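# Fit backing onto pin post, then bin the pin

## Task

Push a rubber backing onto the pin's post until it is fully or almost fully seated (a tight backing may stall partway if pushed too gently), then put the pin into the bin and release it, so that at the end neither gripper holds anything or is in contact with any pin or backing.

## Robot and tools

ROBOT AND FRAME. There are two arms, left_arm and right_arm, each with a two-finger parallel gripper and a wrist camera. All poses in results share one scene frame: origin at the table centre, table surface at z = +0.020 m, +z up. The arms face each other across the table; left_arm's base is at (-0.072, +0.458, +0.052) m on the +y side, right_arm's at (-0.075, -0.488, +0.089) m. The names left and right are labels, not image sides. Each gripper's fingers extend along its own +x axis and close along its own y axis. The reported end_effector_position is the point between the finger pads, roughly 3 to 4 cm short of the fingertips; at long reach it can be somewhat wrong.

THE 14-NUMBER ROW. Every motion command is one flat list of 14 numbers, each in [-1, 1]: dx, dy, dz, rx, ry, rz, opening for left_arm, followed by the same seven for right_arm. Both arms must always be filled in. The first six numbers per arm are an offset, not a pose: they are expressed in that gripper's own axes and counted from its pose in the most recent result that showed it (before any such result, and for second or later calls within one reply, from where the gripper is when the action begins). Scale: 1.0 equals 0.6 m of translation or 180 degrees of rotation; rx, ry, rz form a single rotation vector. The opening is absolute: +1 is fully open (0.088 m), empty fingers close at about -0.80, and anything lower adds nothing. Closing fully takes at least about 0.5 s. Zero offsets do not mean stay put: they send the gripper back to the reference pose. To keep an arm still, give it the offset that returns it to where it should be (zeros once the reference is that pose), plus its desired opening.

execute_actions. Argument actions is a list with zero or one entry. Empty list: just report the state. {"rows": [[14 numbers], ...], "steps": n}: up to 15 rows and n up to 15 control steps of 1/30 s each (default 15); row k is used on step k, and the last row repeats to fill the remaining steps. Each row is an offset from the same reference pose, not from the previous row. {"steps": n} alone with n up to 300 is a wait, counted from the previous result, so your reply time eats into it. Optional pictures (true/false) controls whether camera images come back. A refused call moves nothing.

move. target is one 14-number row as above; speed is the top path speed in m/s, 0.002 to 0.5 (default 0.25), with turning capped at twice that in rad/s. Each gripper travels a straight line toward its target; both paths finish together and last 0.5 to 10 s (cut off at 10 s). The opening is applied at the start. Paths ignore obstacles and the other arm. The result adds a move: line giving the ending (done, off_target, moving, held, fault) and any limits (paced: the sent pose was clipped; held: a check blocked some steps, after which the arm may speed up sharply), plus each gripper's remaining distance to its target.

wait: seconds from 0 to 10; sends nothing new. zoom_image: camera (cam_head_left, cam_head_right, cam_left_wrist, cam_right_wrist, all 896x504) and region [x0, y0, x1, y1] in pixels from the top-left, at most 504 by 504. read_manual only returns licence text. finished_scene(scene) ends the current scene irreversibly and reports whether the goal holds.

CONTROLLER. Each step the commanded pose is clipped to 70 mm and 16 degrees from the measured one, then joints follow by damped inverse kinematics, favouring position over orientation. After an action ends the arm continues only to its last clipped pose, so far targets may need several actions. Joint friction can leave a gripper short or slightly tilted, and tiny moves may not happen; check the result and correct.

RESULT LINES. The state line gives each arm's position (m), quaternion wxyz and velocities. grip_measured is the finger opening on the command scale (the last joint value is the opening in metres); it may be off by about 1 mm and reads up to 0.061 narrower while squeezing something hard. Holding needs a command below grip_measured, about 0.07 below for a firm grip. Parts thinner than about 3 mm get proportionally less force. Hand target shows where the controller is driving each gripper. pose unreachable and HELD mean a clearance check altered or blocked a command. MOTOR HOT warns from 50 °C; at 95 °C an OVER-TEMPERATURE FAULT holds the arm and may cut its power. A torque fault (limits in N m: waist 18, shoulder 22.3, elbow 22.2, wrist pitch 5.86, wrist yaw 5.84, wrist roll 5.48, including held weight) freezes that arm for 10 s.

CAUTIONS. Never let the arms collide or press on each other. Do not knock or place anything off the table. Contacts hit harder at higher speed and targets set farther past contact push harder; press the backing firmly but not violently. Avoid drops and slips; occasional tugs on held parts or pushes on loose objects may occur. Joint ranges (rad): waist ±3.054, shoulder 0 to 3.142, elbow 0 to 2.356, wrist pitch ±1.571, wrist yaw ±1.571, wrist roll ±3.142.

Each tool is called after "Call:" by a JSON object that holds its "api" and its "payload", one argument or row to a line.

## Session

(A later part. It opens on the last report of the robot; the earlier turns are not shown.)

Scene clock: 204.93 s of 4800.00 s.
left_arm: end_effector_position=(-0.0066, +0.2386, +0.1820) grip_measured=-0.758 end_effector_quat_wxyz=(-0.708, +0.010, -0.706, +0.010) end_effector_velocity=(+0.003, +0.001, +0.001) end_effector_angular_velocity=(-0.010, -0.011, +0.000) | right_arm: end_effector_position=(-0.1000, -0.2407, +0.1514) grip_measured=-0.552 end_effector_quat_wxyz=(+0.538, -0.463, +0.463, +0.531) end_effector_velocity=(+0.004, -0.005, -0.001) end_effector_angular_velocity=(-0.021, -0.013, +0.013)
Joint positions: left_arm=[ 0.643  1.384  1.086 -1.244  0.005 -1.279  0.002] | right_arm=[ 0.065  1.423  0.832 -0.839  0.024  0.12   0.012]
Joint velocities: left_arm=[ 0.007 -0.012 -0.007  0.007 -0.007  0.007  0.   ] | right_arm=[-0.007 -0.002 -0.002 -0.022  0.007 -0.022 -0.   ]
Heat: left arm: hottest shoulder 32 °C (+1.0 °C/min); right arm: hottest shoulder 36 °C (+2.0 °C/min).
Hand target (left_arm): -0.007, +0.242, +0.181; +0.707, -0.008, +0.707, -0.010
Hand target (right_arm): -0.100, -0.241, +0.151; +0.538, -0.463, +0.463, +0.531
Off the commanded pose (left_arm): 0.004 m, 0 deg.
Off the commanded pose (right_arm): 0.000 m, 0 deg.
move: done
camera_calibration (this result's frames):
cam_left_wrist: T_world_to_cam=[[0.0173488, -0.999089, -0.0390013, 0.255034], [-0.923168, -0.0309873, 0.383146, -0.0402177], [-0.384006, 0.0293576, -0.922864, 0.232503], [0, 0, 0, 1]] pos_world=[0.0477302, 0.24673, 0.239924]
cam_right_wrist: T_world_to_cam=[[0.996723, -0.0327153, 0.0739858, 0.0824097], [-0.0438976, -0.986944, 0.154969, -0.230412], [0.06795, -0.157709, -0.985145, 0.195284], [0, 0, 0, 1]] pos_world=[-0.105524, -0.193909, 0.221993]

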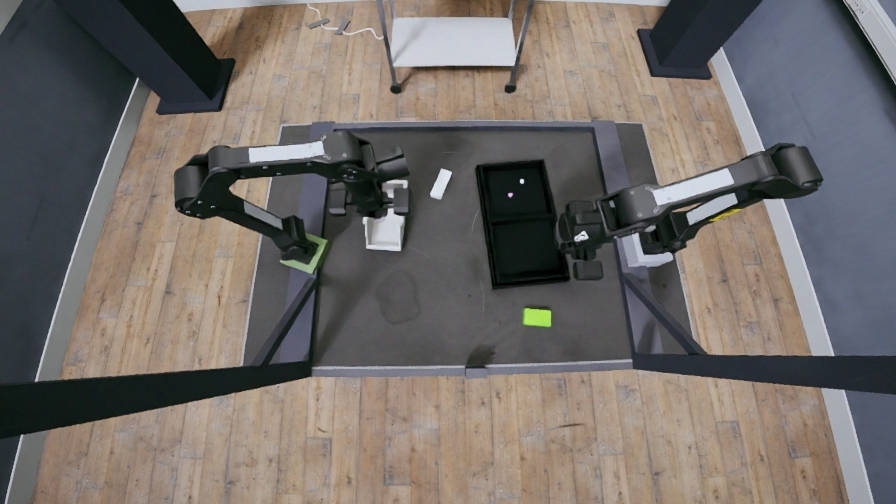

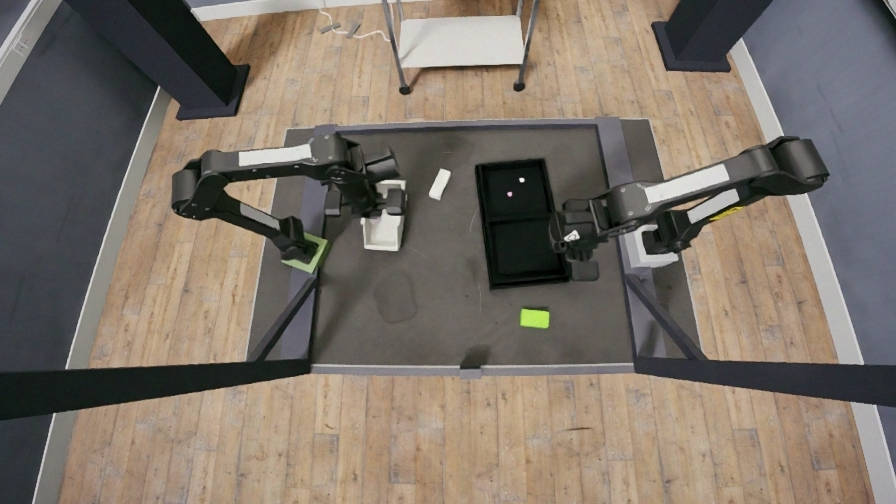

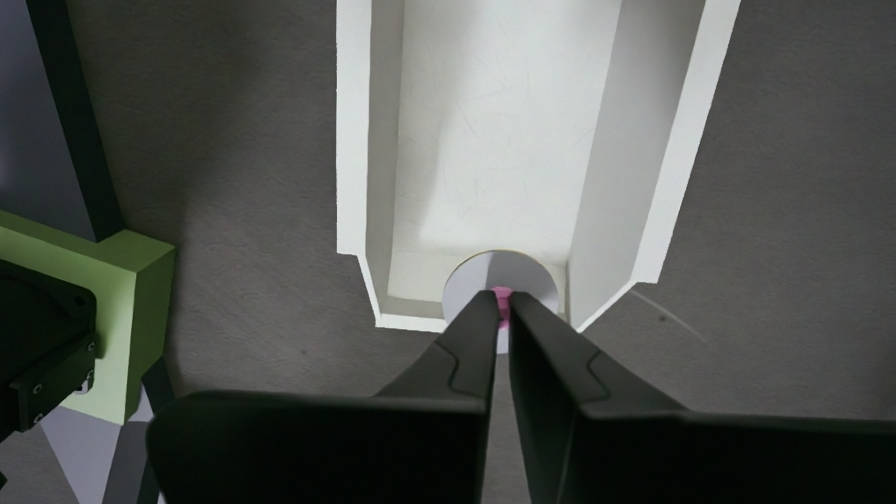

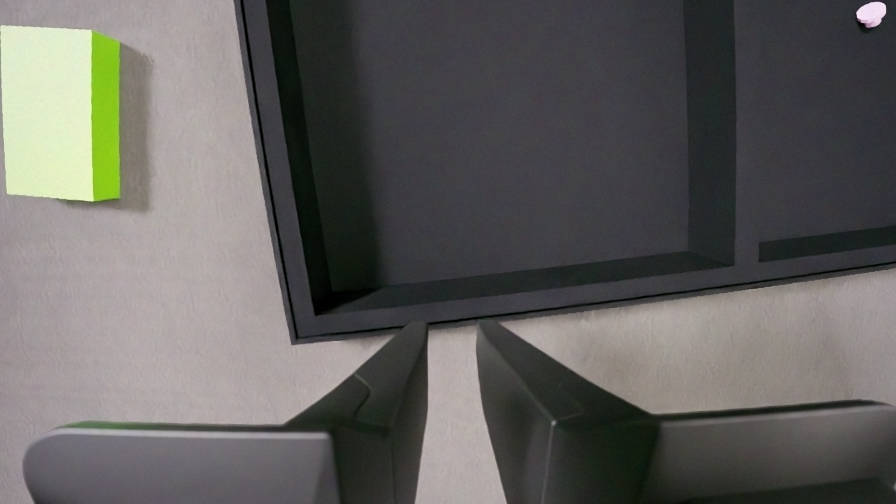

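Call:
{"api": "move", "payload": {
  "target": [0.135,0.005,0,0,0,0.005,-0.85,0,0,0,0,0,0,-0.55],
  "speed": 0.08
}}

Scene clock: 208.93 s of 4800.00 s.
left_arm: end_effector_position=(-0.0056, +0.2356, +0.1058) grip_measured=-0.758 end_effector_quat_wxyz=(-0.709, +0.009, -0.705, +0.011) end_effector_velocity=(-0.000, -0.001, -0.004) end_effector_angular_velocity=(-0.000, -0.007, +0.015) | right_arm: end_effector_position=(-0.1000, -0.2407, +0.1514) grip_measured=-0.552 end_effector_quat_wxyz=(+0.538, -0.463, +0.463, +0.531) end_effector_velocity=(-0.000, -0.002, -0.000) end_effector_angular_velocity=(-0.008, +0.003, +0.020)
Joint positions: left_arm=[ 0.642  1.463  0.841 -0.92   0.003 -1.278  0.002] | right_arm=[ 0.065  1.423  0.832 -0.839  0.024  0.12   0.012]
Joint velocities: left_arm=[-0.007  0.007 -0.012  0.022 -0.007 -0.022  0.   ] | right_arm=[-0.002 -0.002 -0.002 -0.007 -0.007 -0.022 -0.   ]
Heat: left arm: hottest shoulder 31 °C (+0.0 °C/min); right arm: hottest shoulder 35 °C (+1.0 °C/min).
Hand target (left_arm): -0.007, +0.239, +0.101; +0.708, -0.004, +0.706, -0.004
Hand target (right_arm): -0.100, -0.241, +0.151; +0.538, -0.463, +0.463, +0.531
Off the commanded pose (left_arm): 0.006 m, 1 deg.
Off the commanded pose (right_arm): 0.000 m, 0 deg.
move: done
camera_calibration (this result's frames):
cam_left_wrist: T_world_to_cam=[[0.0148458, -0.999147, -0.0385281, 0.249042], [-0.924224, -0.0284162, 0.380791, -0.0105724], [-0.381561, 0.0299554, -0.923858, 0.1626], [0, 0, 0, 1]] pos_world=[0.0485735, 0.243658, 0.163841]
cam_right_wrist: T_world_to_cam=[[0.996723, -0.0327153, 0.0739858, 0.0824097], [-0.0438976, -0.986944, 0.154969, -0.230412], [0.06795, -0.157709, -0.985145, 0.195284], [0, 0, 0, 1]] pos_world=[-0.105524, -0.193909, 0.221993]

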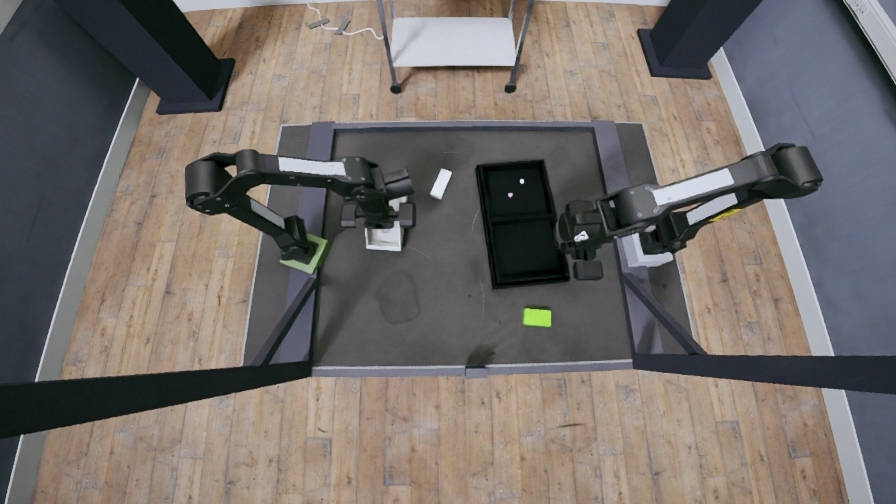

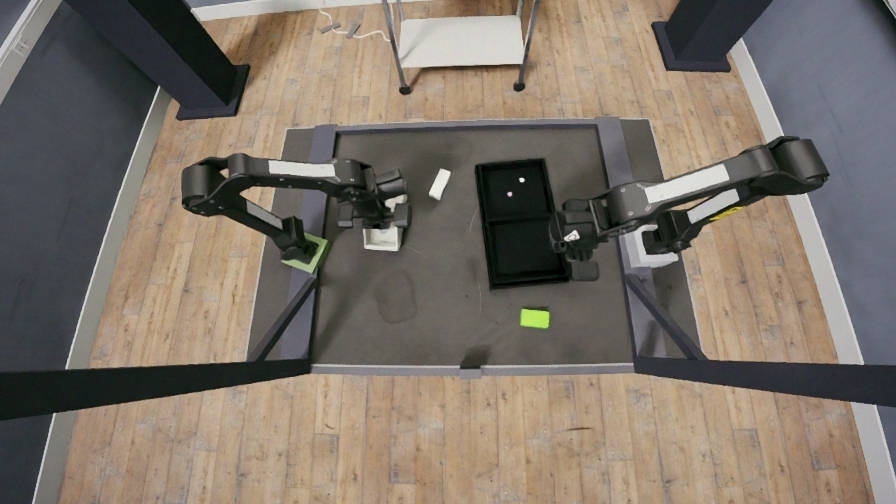

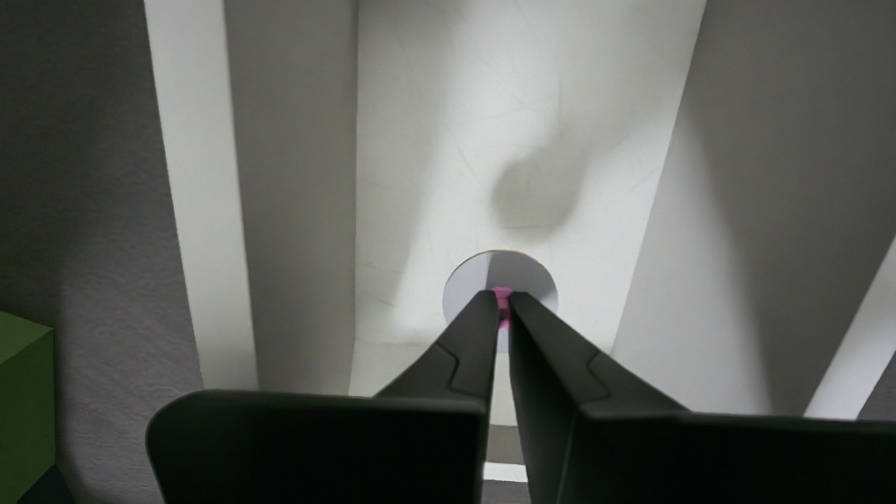

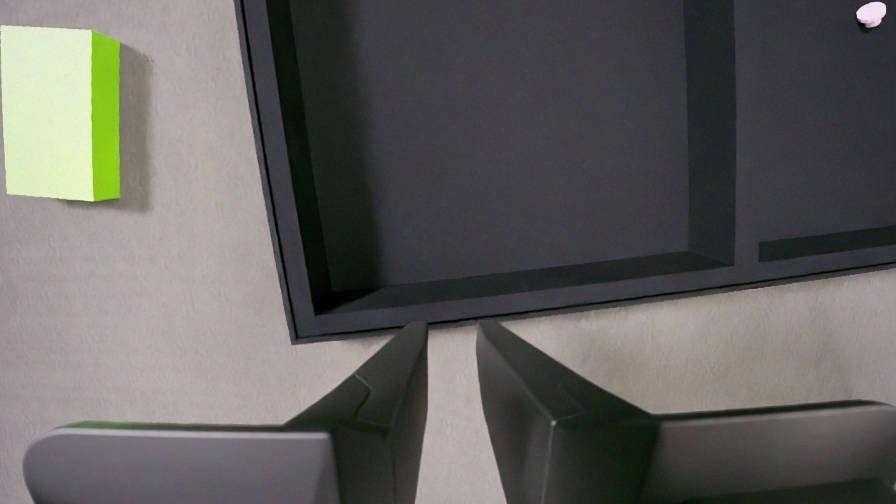

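Call:
{"api": "move", "payload": {
  "target": [0.03,0.005,0,0,0,0.005,-0.85,0,0,0,0,0,0,-0.55],
  "speed": 0.03
}}

Call:
{"api": "move", "payload": {
  "target": [0,0,0,0,0,0,-0.55,0,0,0,0,0,0,-0.55]
}}

Call:
{"api": "move", "payload": {
  "target": [-0.15,0,0,0,0,0,-0.55,0,0,0,0,0,0,-0.55]
}}

Scene clock: 214.60 s of 4800.00 s.
left_arm: end_effector_position=(-0.0051, +0.2346, +0.0923) grip_measured=-0.758 end_effector_quat_wxyz=(-0.710, +0.009, -0.704, +0.011) end_effector_velocity=(-0.000, +0.002, -0.000) end_effector_angular_velocity=(+0.009, -0.005, +0.005) | right_arm: end_effector_position=(-0.1000, -0.2407, +0.1514) grip_measured=-0.552 end_effector_quat_wxyz=(+0.538, -0.463, +0.463, +0.531) end_effector_velocity=(+0.001, -0.002, -0.001) end_effector_angular_velocity=(-0.013, +0.005, +0.001)
Joint positions: left_arm=[ 0.642  1.49   0.806 -0.857  0.001 -1.278  0.002] | right_arm=[ 0.065  1.423  0.832 -0.839  0.024  0.12   0.012]
Joint velocities: left_arm=[-0.002 -0.002 -0.002 -0.007 -0.007 -0.007 -0.   ] | right_arm=[-0.007  0.002 -0.002 -0.007 -0.007 -0.007 -0.   ]
Heat: left arm: hottest shoulder 31 °C (+0.0 °C/min); right arm: hottest shoulder 35 °C (+0.0 °C/min).
Hand target (left_arm): -0.006, +0.238, +0.088; +0.709, -0.004, +0.705, -0.006
Hand target (right_arm): -0.100, -0.241, +0.151; +0.538, -0.463, +0.463, +0.531
Off the commanded pose (left_arm): 0.006 m, 1 deg.
Off the commanded pose (right_arm): 0.000 m, 0 deg.
After step 90, 1.77 s passed at rest.
move: done
camera_calibration (this result's frames):
cam_left_wrist: T_world_to_cam=[[0.0146033, -0.999173, -0.0379469, 0.247513], [-0.925052, -0.0279067, 0.378814, -0.00493835], [-0.37956, 0.0295709, -0.924694, 0.150505], [0, 0, 0, 1]] pos_world=[0.0489429, 0.24272, 0.150434]
cam_right_wrist: T_world_to_cam=[[0.996723, -0.0327153, 0.0739858, 0.0824097], [-0.0438976, -0.986944, 0.154969, -0.230412], [0.06795, -0.157709, -0.985145, 0.195284], [0, 0, 0, 1]] pos_world=[-0.105524, -0.193909, 0.221993]

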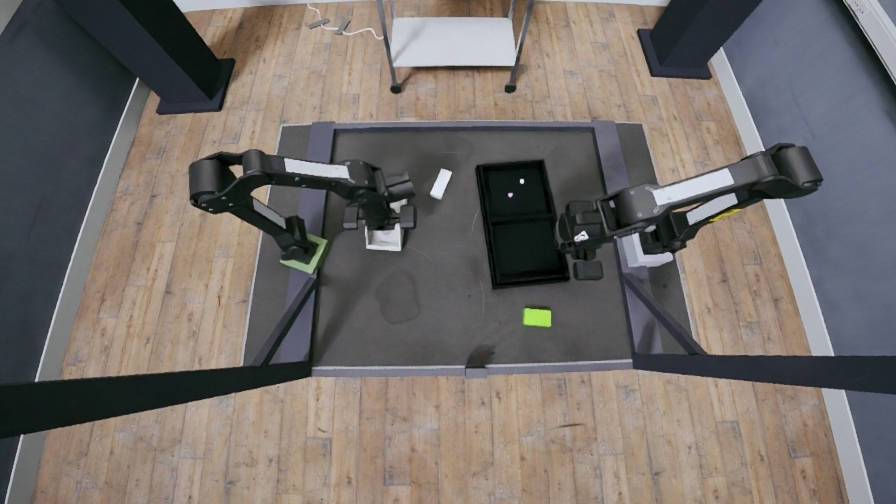

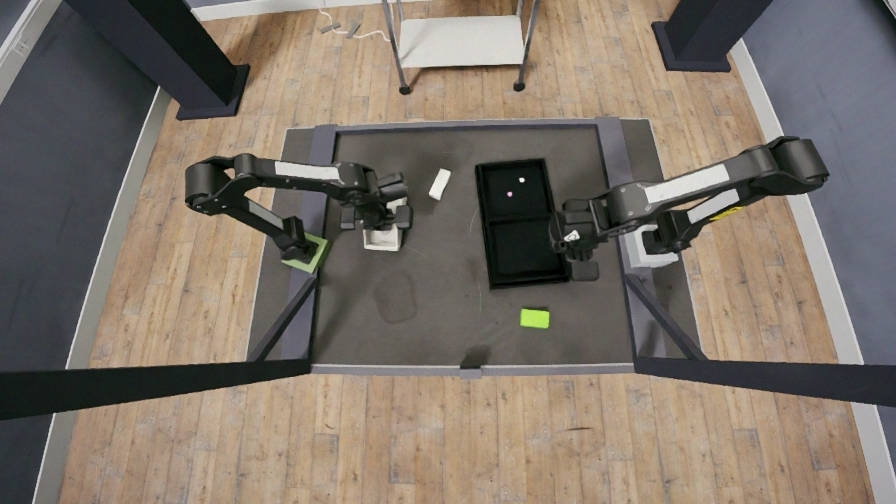

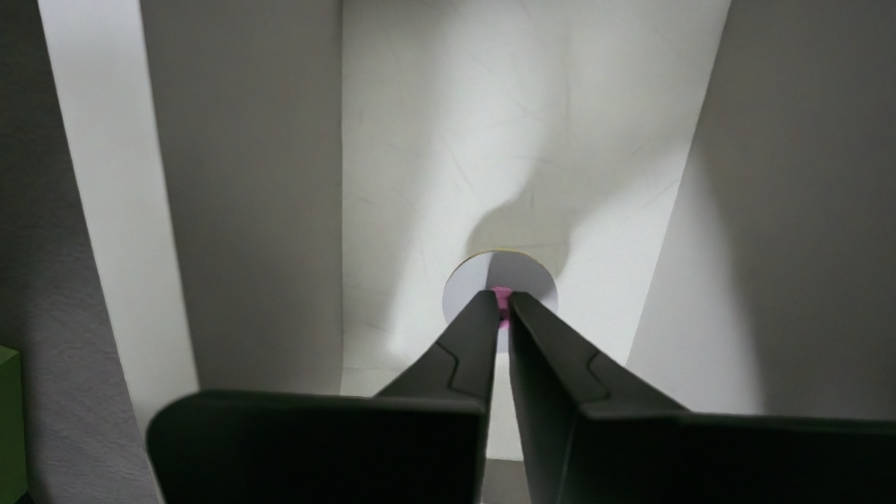

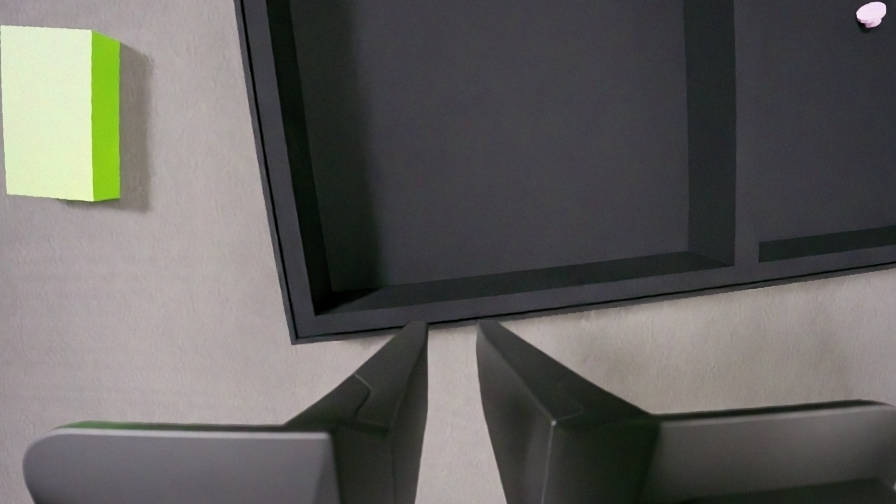

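Scene clock: 215.20 s of 4800.00 s.
left_arm: end_effector_position=(-0.0051, +0.2346, +0.0923) grip_measured=-0.554 end_effector_quat_wxyz=(-0.710, +0.009, -0.704, +0.011) end_effector_velocity=(+0.000, +0.001, -0.001) end_effector_angular_velocity=(-0.000, -0.008, +0.005) | right_arm: end_effector_position=(-0.1000, -0.2407, +0.1514) grip_measured=-0.552 end_effector_quat_wxyz=(+0.538, -0.463, +0.463, +0.531) end_effector_velocity=(+0.001, -0.004, -0.002) end_effector_angular_velocity=(-0.013, +0.003, +0.015)
Joint positions: left_arm=[ 0.642  1.49   0.806 -0.857  0.001 -1.278  0.012] | right_arm=[ 0.065  1.423  0.832 -0.839  0.024  0.12   0.012]
Joint velocities: left_arm=[-0.002 -0.002 -0.007  0.007 -0.007 -0.007  0.001] | right_arm=[-0.007 -0.002 -0.007 -0.007 -0.007 -0.022 -0.   ]
Heat: left arm: hottest shoulder 31 °C (+0.0 °C/min); right arm: hottest shoulder 35 °C (+0.0 °C/min).
Hand target (left_arm): -0.005, +0.235, +0.092; +0.710, -0.009, +0.704, -0.011
Hand target (right_arm): -0.100, -0.241, +0.151; +0.538, -0.463, +0.463, +0.531
Off the commanded pose (left_arm): 0.000 m, 0 deg.
Off the commanded pose (right_arm): 0.000 m, 0 deg.
move: done
camera_calibration (this result's frames):
cam_left_wrist: T_world_to_cam=[[0.0146033, -0.999173, -0.0379469, 0.247513], [-0.925052, -0.0279067, 0.378814, -0.00493835], [-0.37956, 0.0295709, -0.924694, 0.150505], [0, 0, 0, 1]] pos_world=[0.0489429, 0.24272, 0.150434]
cam_right_wrist: T_world_to_cam=[[0.996723, -0.0327153, 0.0739858, 0.0824097], [-0.0438976, -0.986944, 0.154969, -0.230412], [0.06795, -0.157709, -0.985145, 0.195284], [0, 0, 0, 1]] pos_world=[-0.105524, -0.193909, 0.221993]

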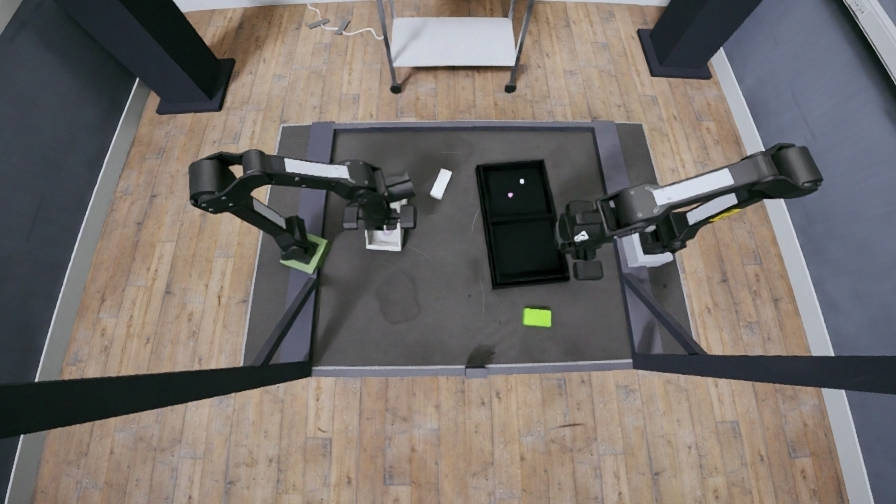

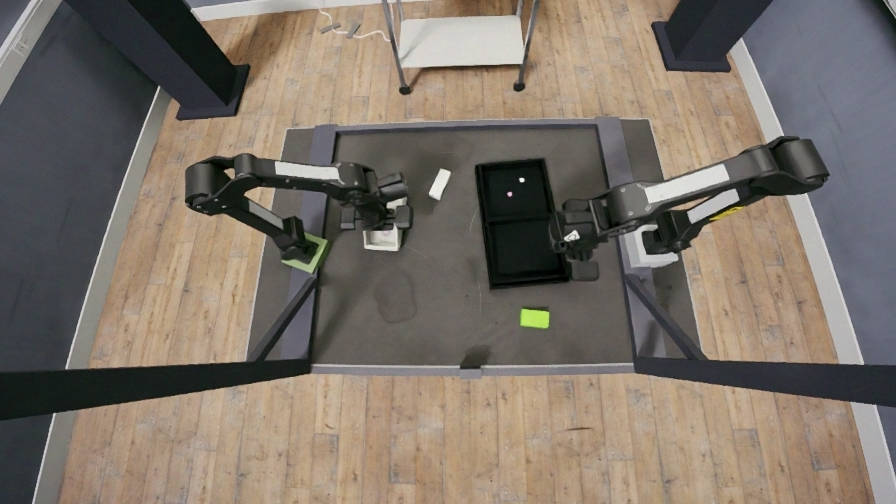

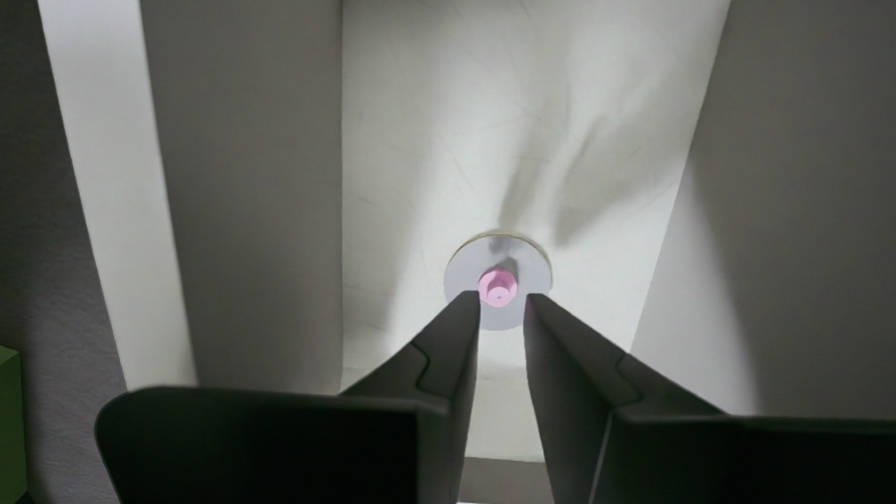

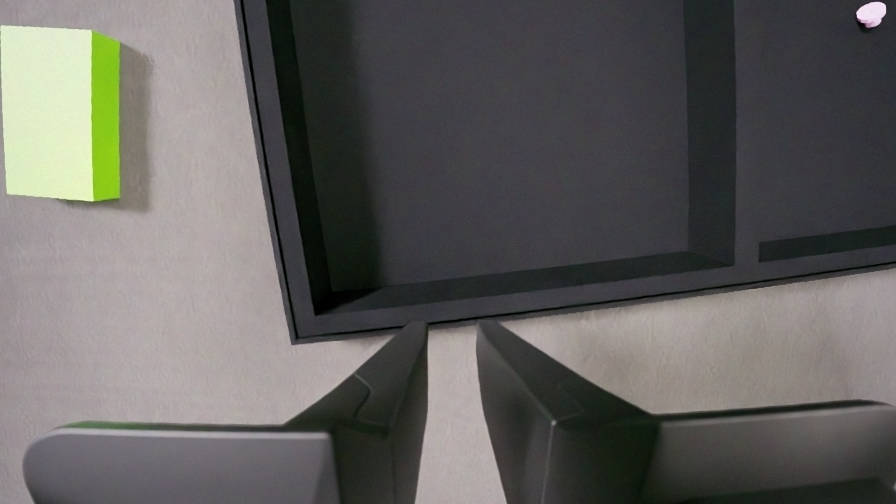

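Scene clock: 216.20 s of 4800.00 s.
left_arm: end_effector_position=(-0.0066, +0.2402, +0.1774) grip_measured=-0.552 end_effector_quat_wxyz=(-0.708, +0.004, -0.706, +0.006) end_effector_velocity=(-0.000, +0.003, +0.002) end_effector_angular_velocity=(+0.014, -0.003, +0.005) | right_arm: end_effector_position=(-0.1000, -0.2407, +0.1514) grip_measured=-0.552 end_effector_quat_wxyz=(+0.538, -0.463, +0.463, +0.531) end_effector_velocity=(+0.001, -0.002, -0.000) end_effector_angular_velocity=(-0.008, +0.005, +0.001)
Joint positions: left_arm=[ 0.642  1.39   1.073 -1.238  0.001 -1.278  0.012] | right_arm=[ 0.065  1.423  0.832 -0.839  0.024  0.12   0.012]
Joint velocities: left_arm=[-0.002 -0.002  0.007 -0.022 -0.007 -0.007 -0.001] | right_arm=[-0.007 -0.002 -0.002 -0.007 -0.007 -0.007 -0.   ]
Heat: left arm: hottest shoulder 30 °C (-1.0 °C/min); right arm: hottest shoulder 35 °C (+0.0 °C/min).
Hand target (left_arm): -0.005, +0.238, +0.182; +0.710, -0.009, +0.704, -0.011
Hand target (right_arm): -0.100, -0.241, +0.151; +0.538, -0.463, +0.463, +0.531
Off the commanded pose (left_arm): 0.006 m, 1 deg.
Off the commanded pose (right_arm): 0.000 m, 0 deg.
move: done
camera_calibration (this result's frames):
cam_left_wrist: T_world_to_cam=[[0.0151672, -0.9985, -0.0526132, 0.258752], [-0.923362, -0.0341757, 0.382405, -0.0375338], [-0.38363, 0.042781, -0.922495, 0.224946], [0, 0, 0, 1]] pos_world=[0.0477142, 0.247458, 0.235479]
cam_right_wrist: T_world_to_cam=[[0.996723, -0.0327153, 0.0739858, 0.0824097], [-0.0438976, -0.986944, 0.154969, -0.230412], [0.06795, -0.157709, -0.985145, 0.195284], [0, 0, 0, 1]] pos_world=[-0.105524, -0.193909, 0.221993]

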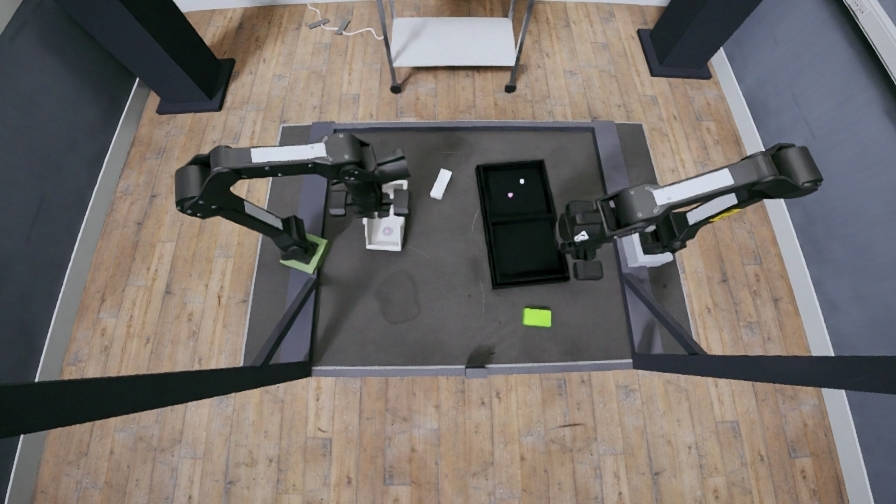

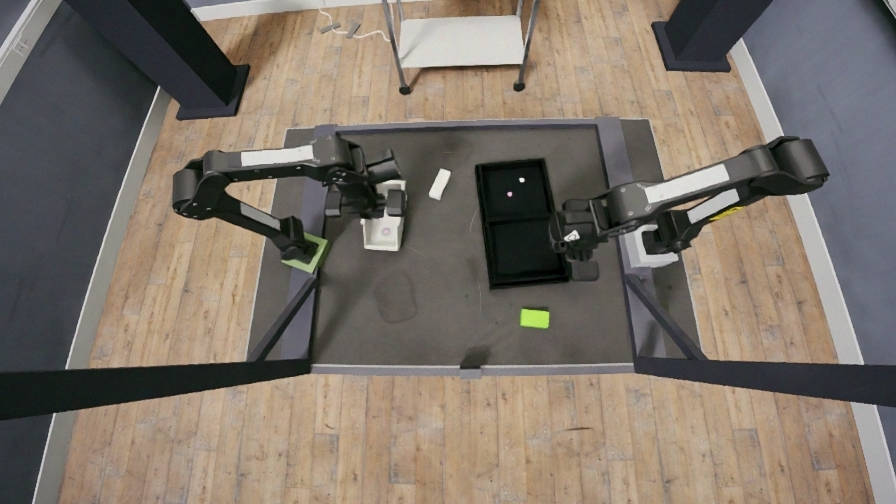

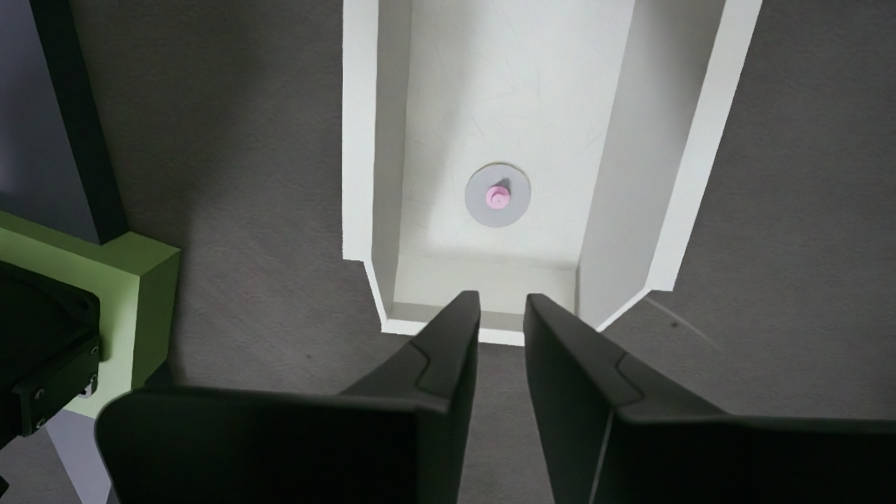

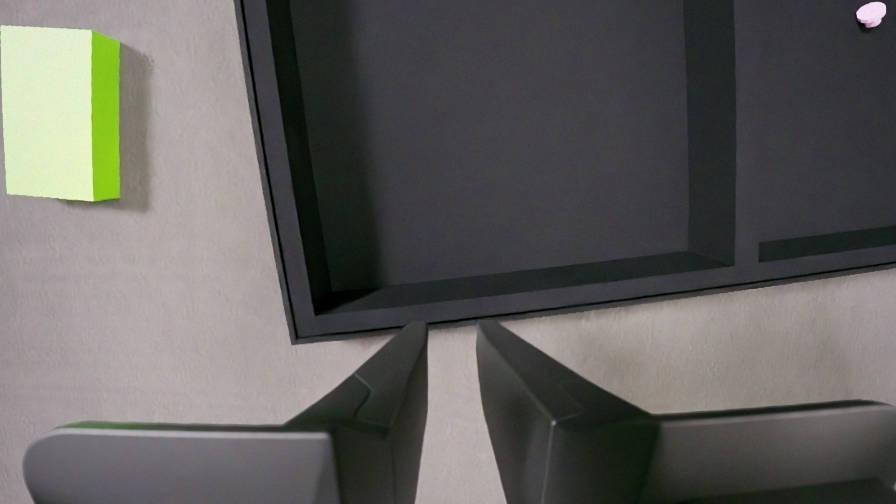

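Call:
{"api": "execute_actions", "payload": {
  "actions": []
}}

Scene clock: 217.80 s of 4800.00 s.
left_arm: end_effector_position=(-0.0065, +0.2403, +0.1777) grip_measured=-0.552 end_effector_quat_wxyz=(-0.708, +0.005, -0.706, +0.006) end_effector_velocity=(-0.002, +0.002, +0.001) end_effector_angular_velocity=(+0.000, +0.008, -0.010) | right_arm: end_effector_position=(-0.1000, -0.2407, +0.1514) grip_measured=-0.552 end_effector_quat_wxyz=(+0.538, -0.463, +0.463, +0.531) end_effector_velocity=(-0.002, -0.004, -0.002) end_effector_angular_velocity=(-0.015, +0.019, +0.008)
Joint positions: left_arm=[ 0.643  1.39   1.074 -1.24   0.001 -1.278  0.012] | right_arm=[ 0.065  1.423  0.832 -0.839  0.024  0.12   0.012]
Joint velocities: left_arm=[-0.002 -0.007 -0.002 -0.007  0.007  0.007 -0.   ] | right_arm=[-0.002 -0.002 -0.007 -0.007 -0.022 -0.007 -0.   ]
Heat: left arm: hottest shoulder 30 °C (-1.0 °C/min); right arm: hottest shoulder 34 °C (-1.0 °C/min).
Hand target (left_arm): -0.005, +0.238, +0.182; +0.710, -0.010, +0.704, -0.011
Hand target (right_arm): -0.100, -0.241, +0.151; +0.538, -0.463, +0.463, +0.531
Off the commanded pose (left_arm): 0.005 m, 1 deg.
Off the commanded pose (right_arm): 0.000 m, 0 deg.
Steps of this call (steps 1 to 48: nothing new was sent). Readings (end_effector_position):
1: left_arm (-0.0066, +0.2402, +0.1775) | right_arm (-0.1000, -0.2407, +0.1514)
2: left_arm (-0.0066, +0.2403, +0.1775) | right_arm (-0.1000, -0.2407, +0.1514)
4: left_arm (-0.0066, +0.2403, +0.1776) | right_arm (-0.1000, -0.2407, +0.1514)
8: left_arm (-0.0066, +0.2403, +0.1776) | right_arm (-0.1000, -0.2407, +0.1514)
48: the state above
camera_calibration (this result's frames):
cam_left_wrist: T_world_to_cam=[[0.0155423, -0.998475, -0.0529797, 0.258911], [-0.923307, -0.0346676, 0.382494, -0.0374772], [-0.383747, 0.0429717, -0.922438, 0.225175], [0, 0, 0, 1]] pos_world=[0.0477833, 0.247541, 0.235762]
cam_right_wrist: T_world_to_cam=[[0.996723, -0.0327153, 0.0739858, 0.0824097], [-0.0438976, -0.986944, 0.154969, -0.230412], [0.06795, -0.157709, -0.985145, 0.195284], [0, 0, 0, 1]] pos_world=[-0.105524, -0.193909, 0.221993]

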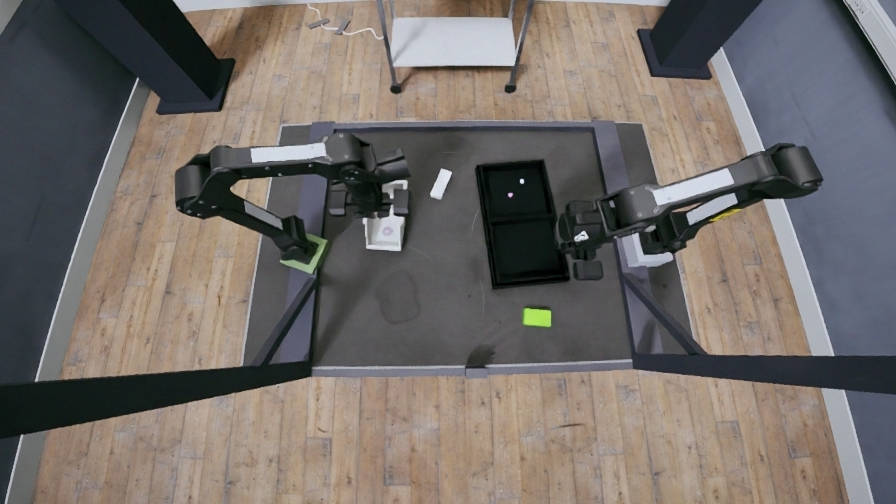

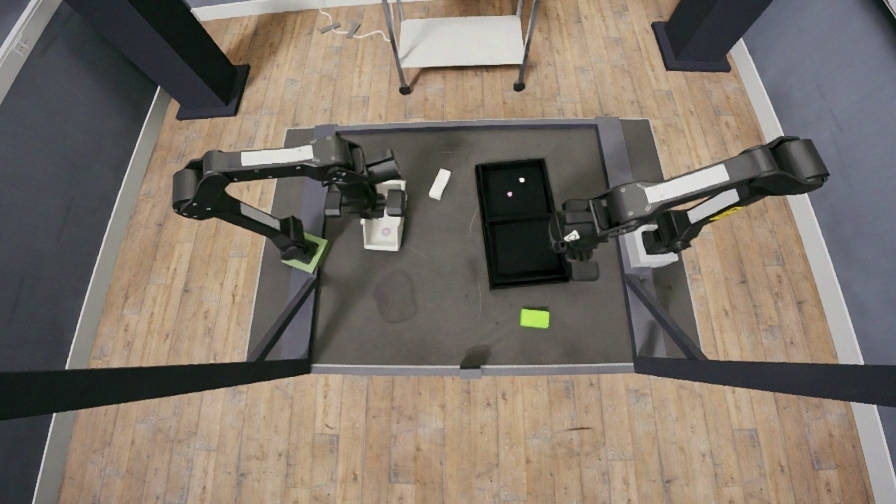

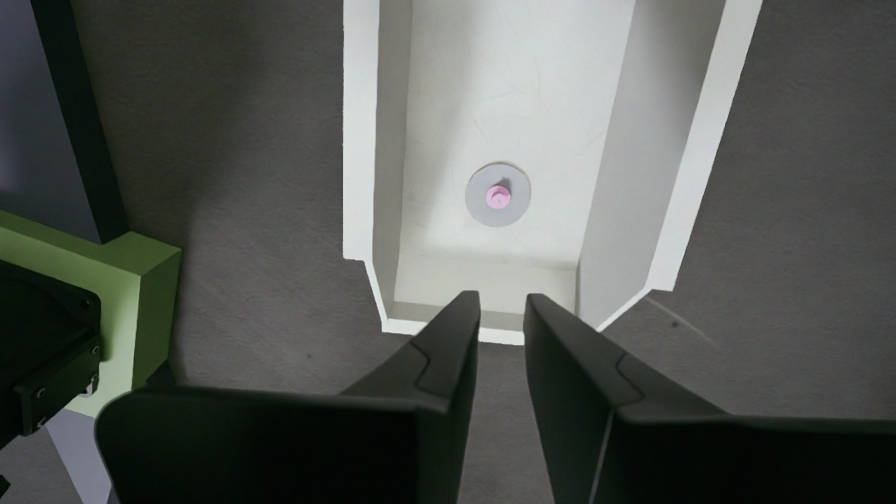

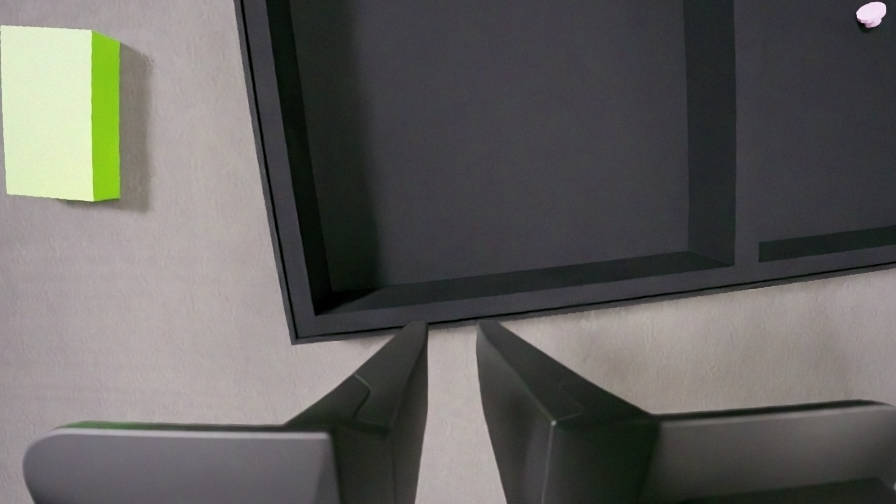

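Call:
{"api": "finished_scene", "payload": {
  "scene": 2
}}

The scene is finished: the task was done.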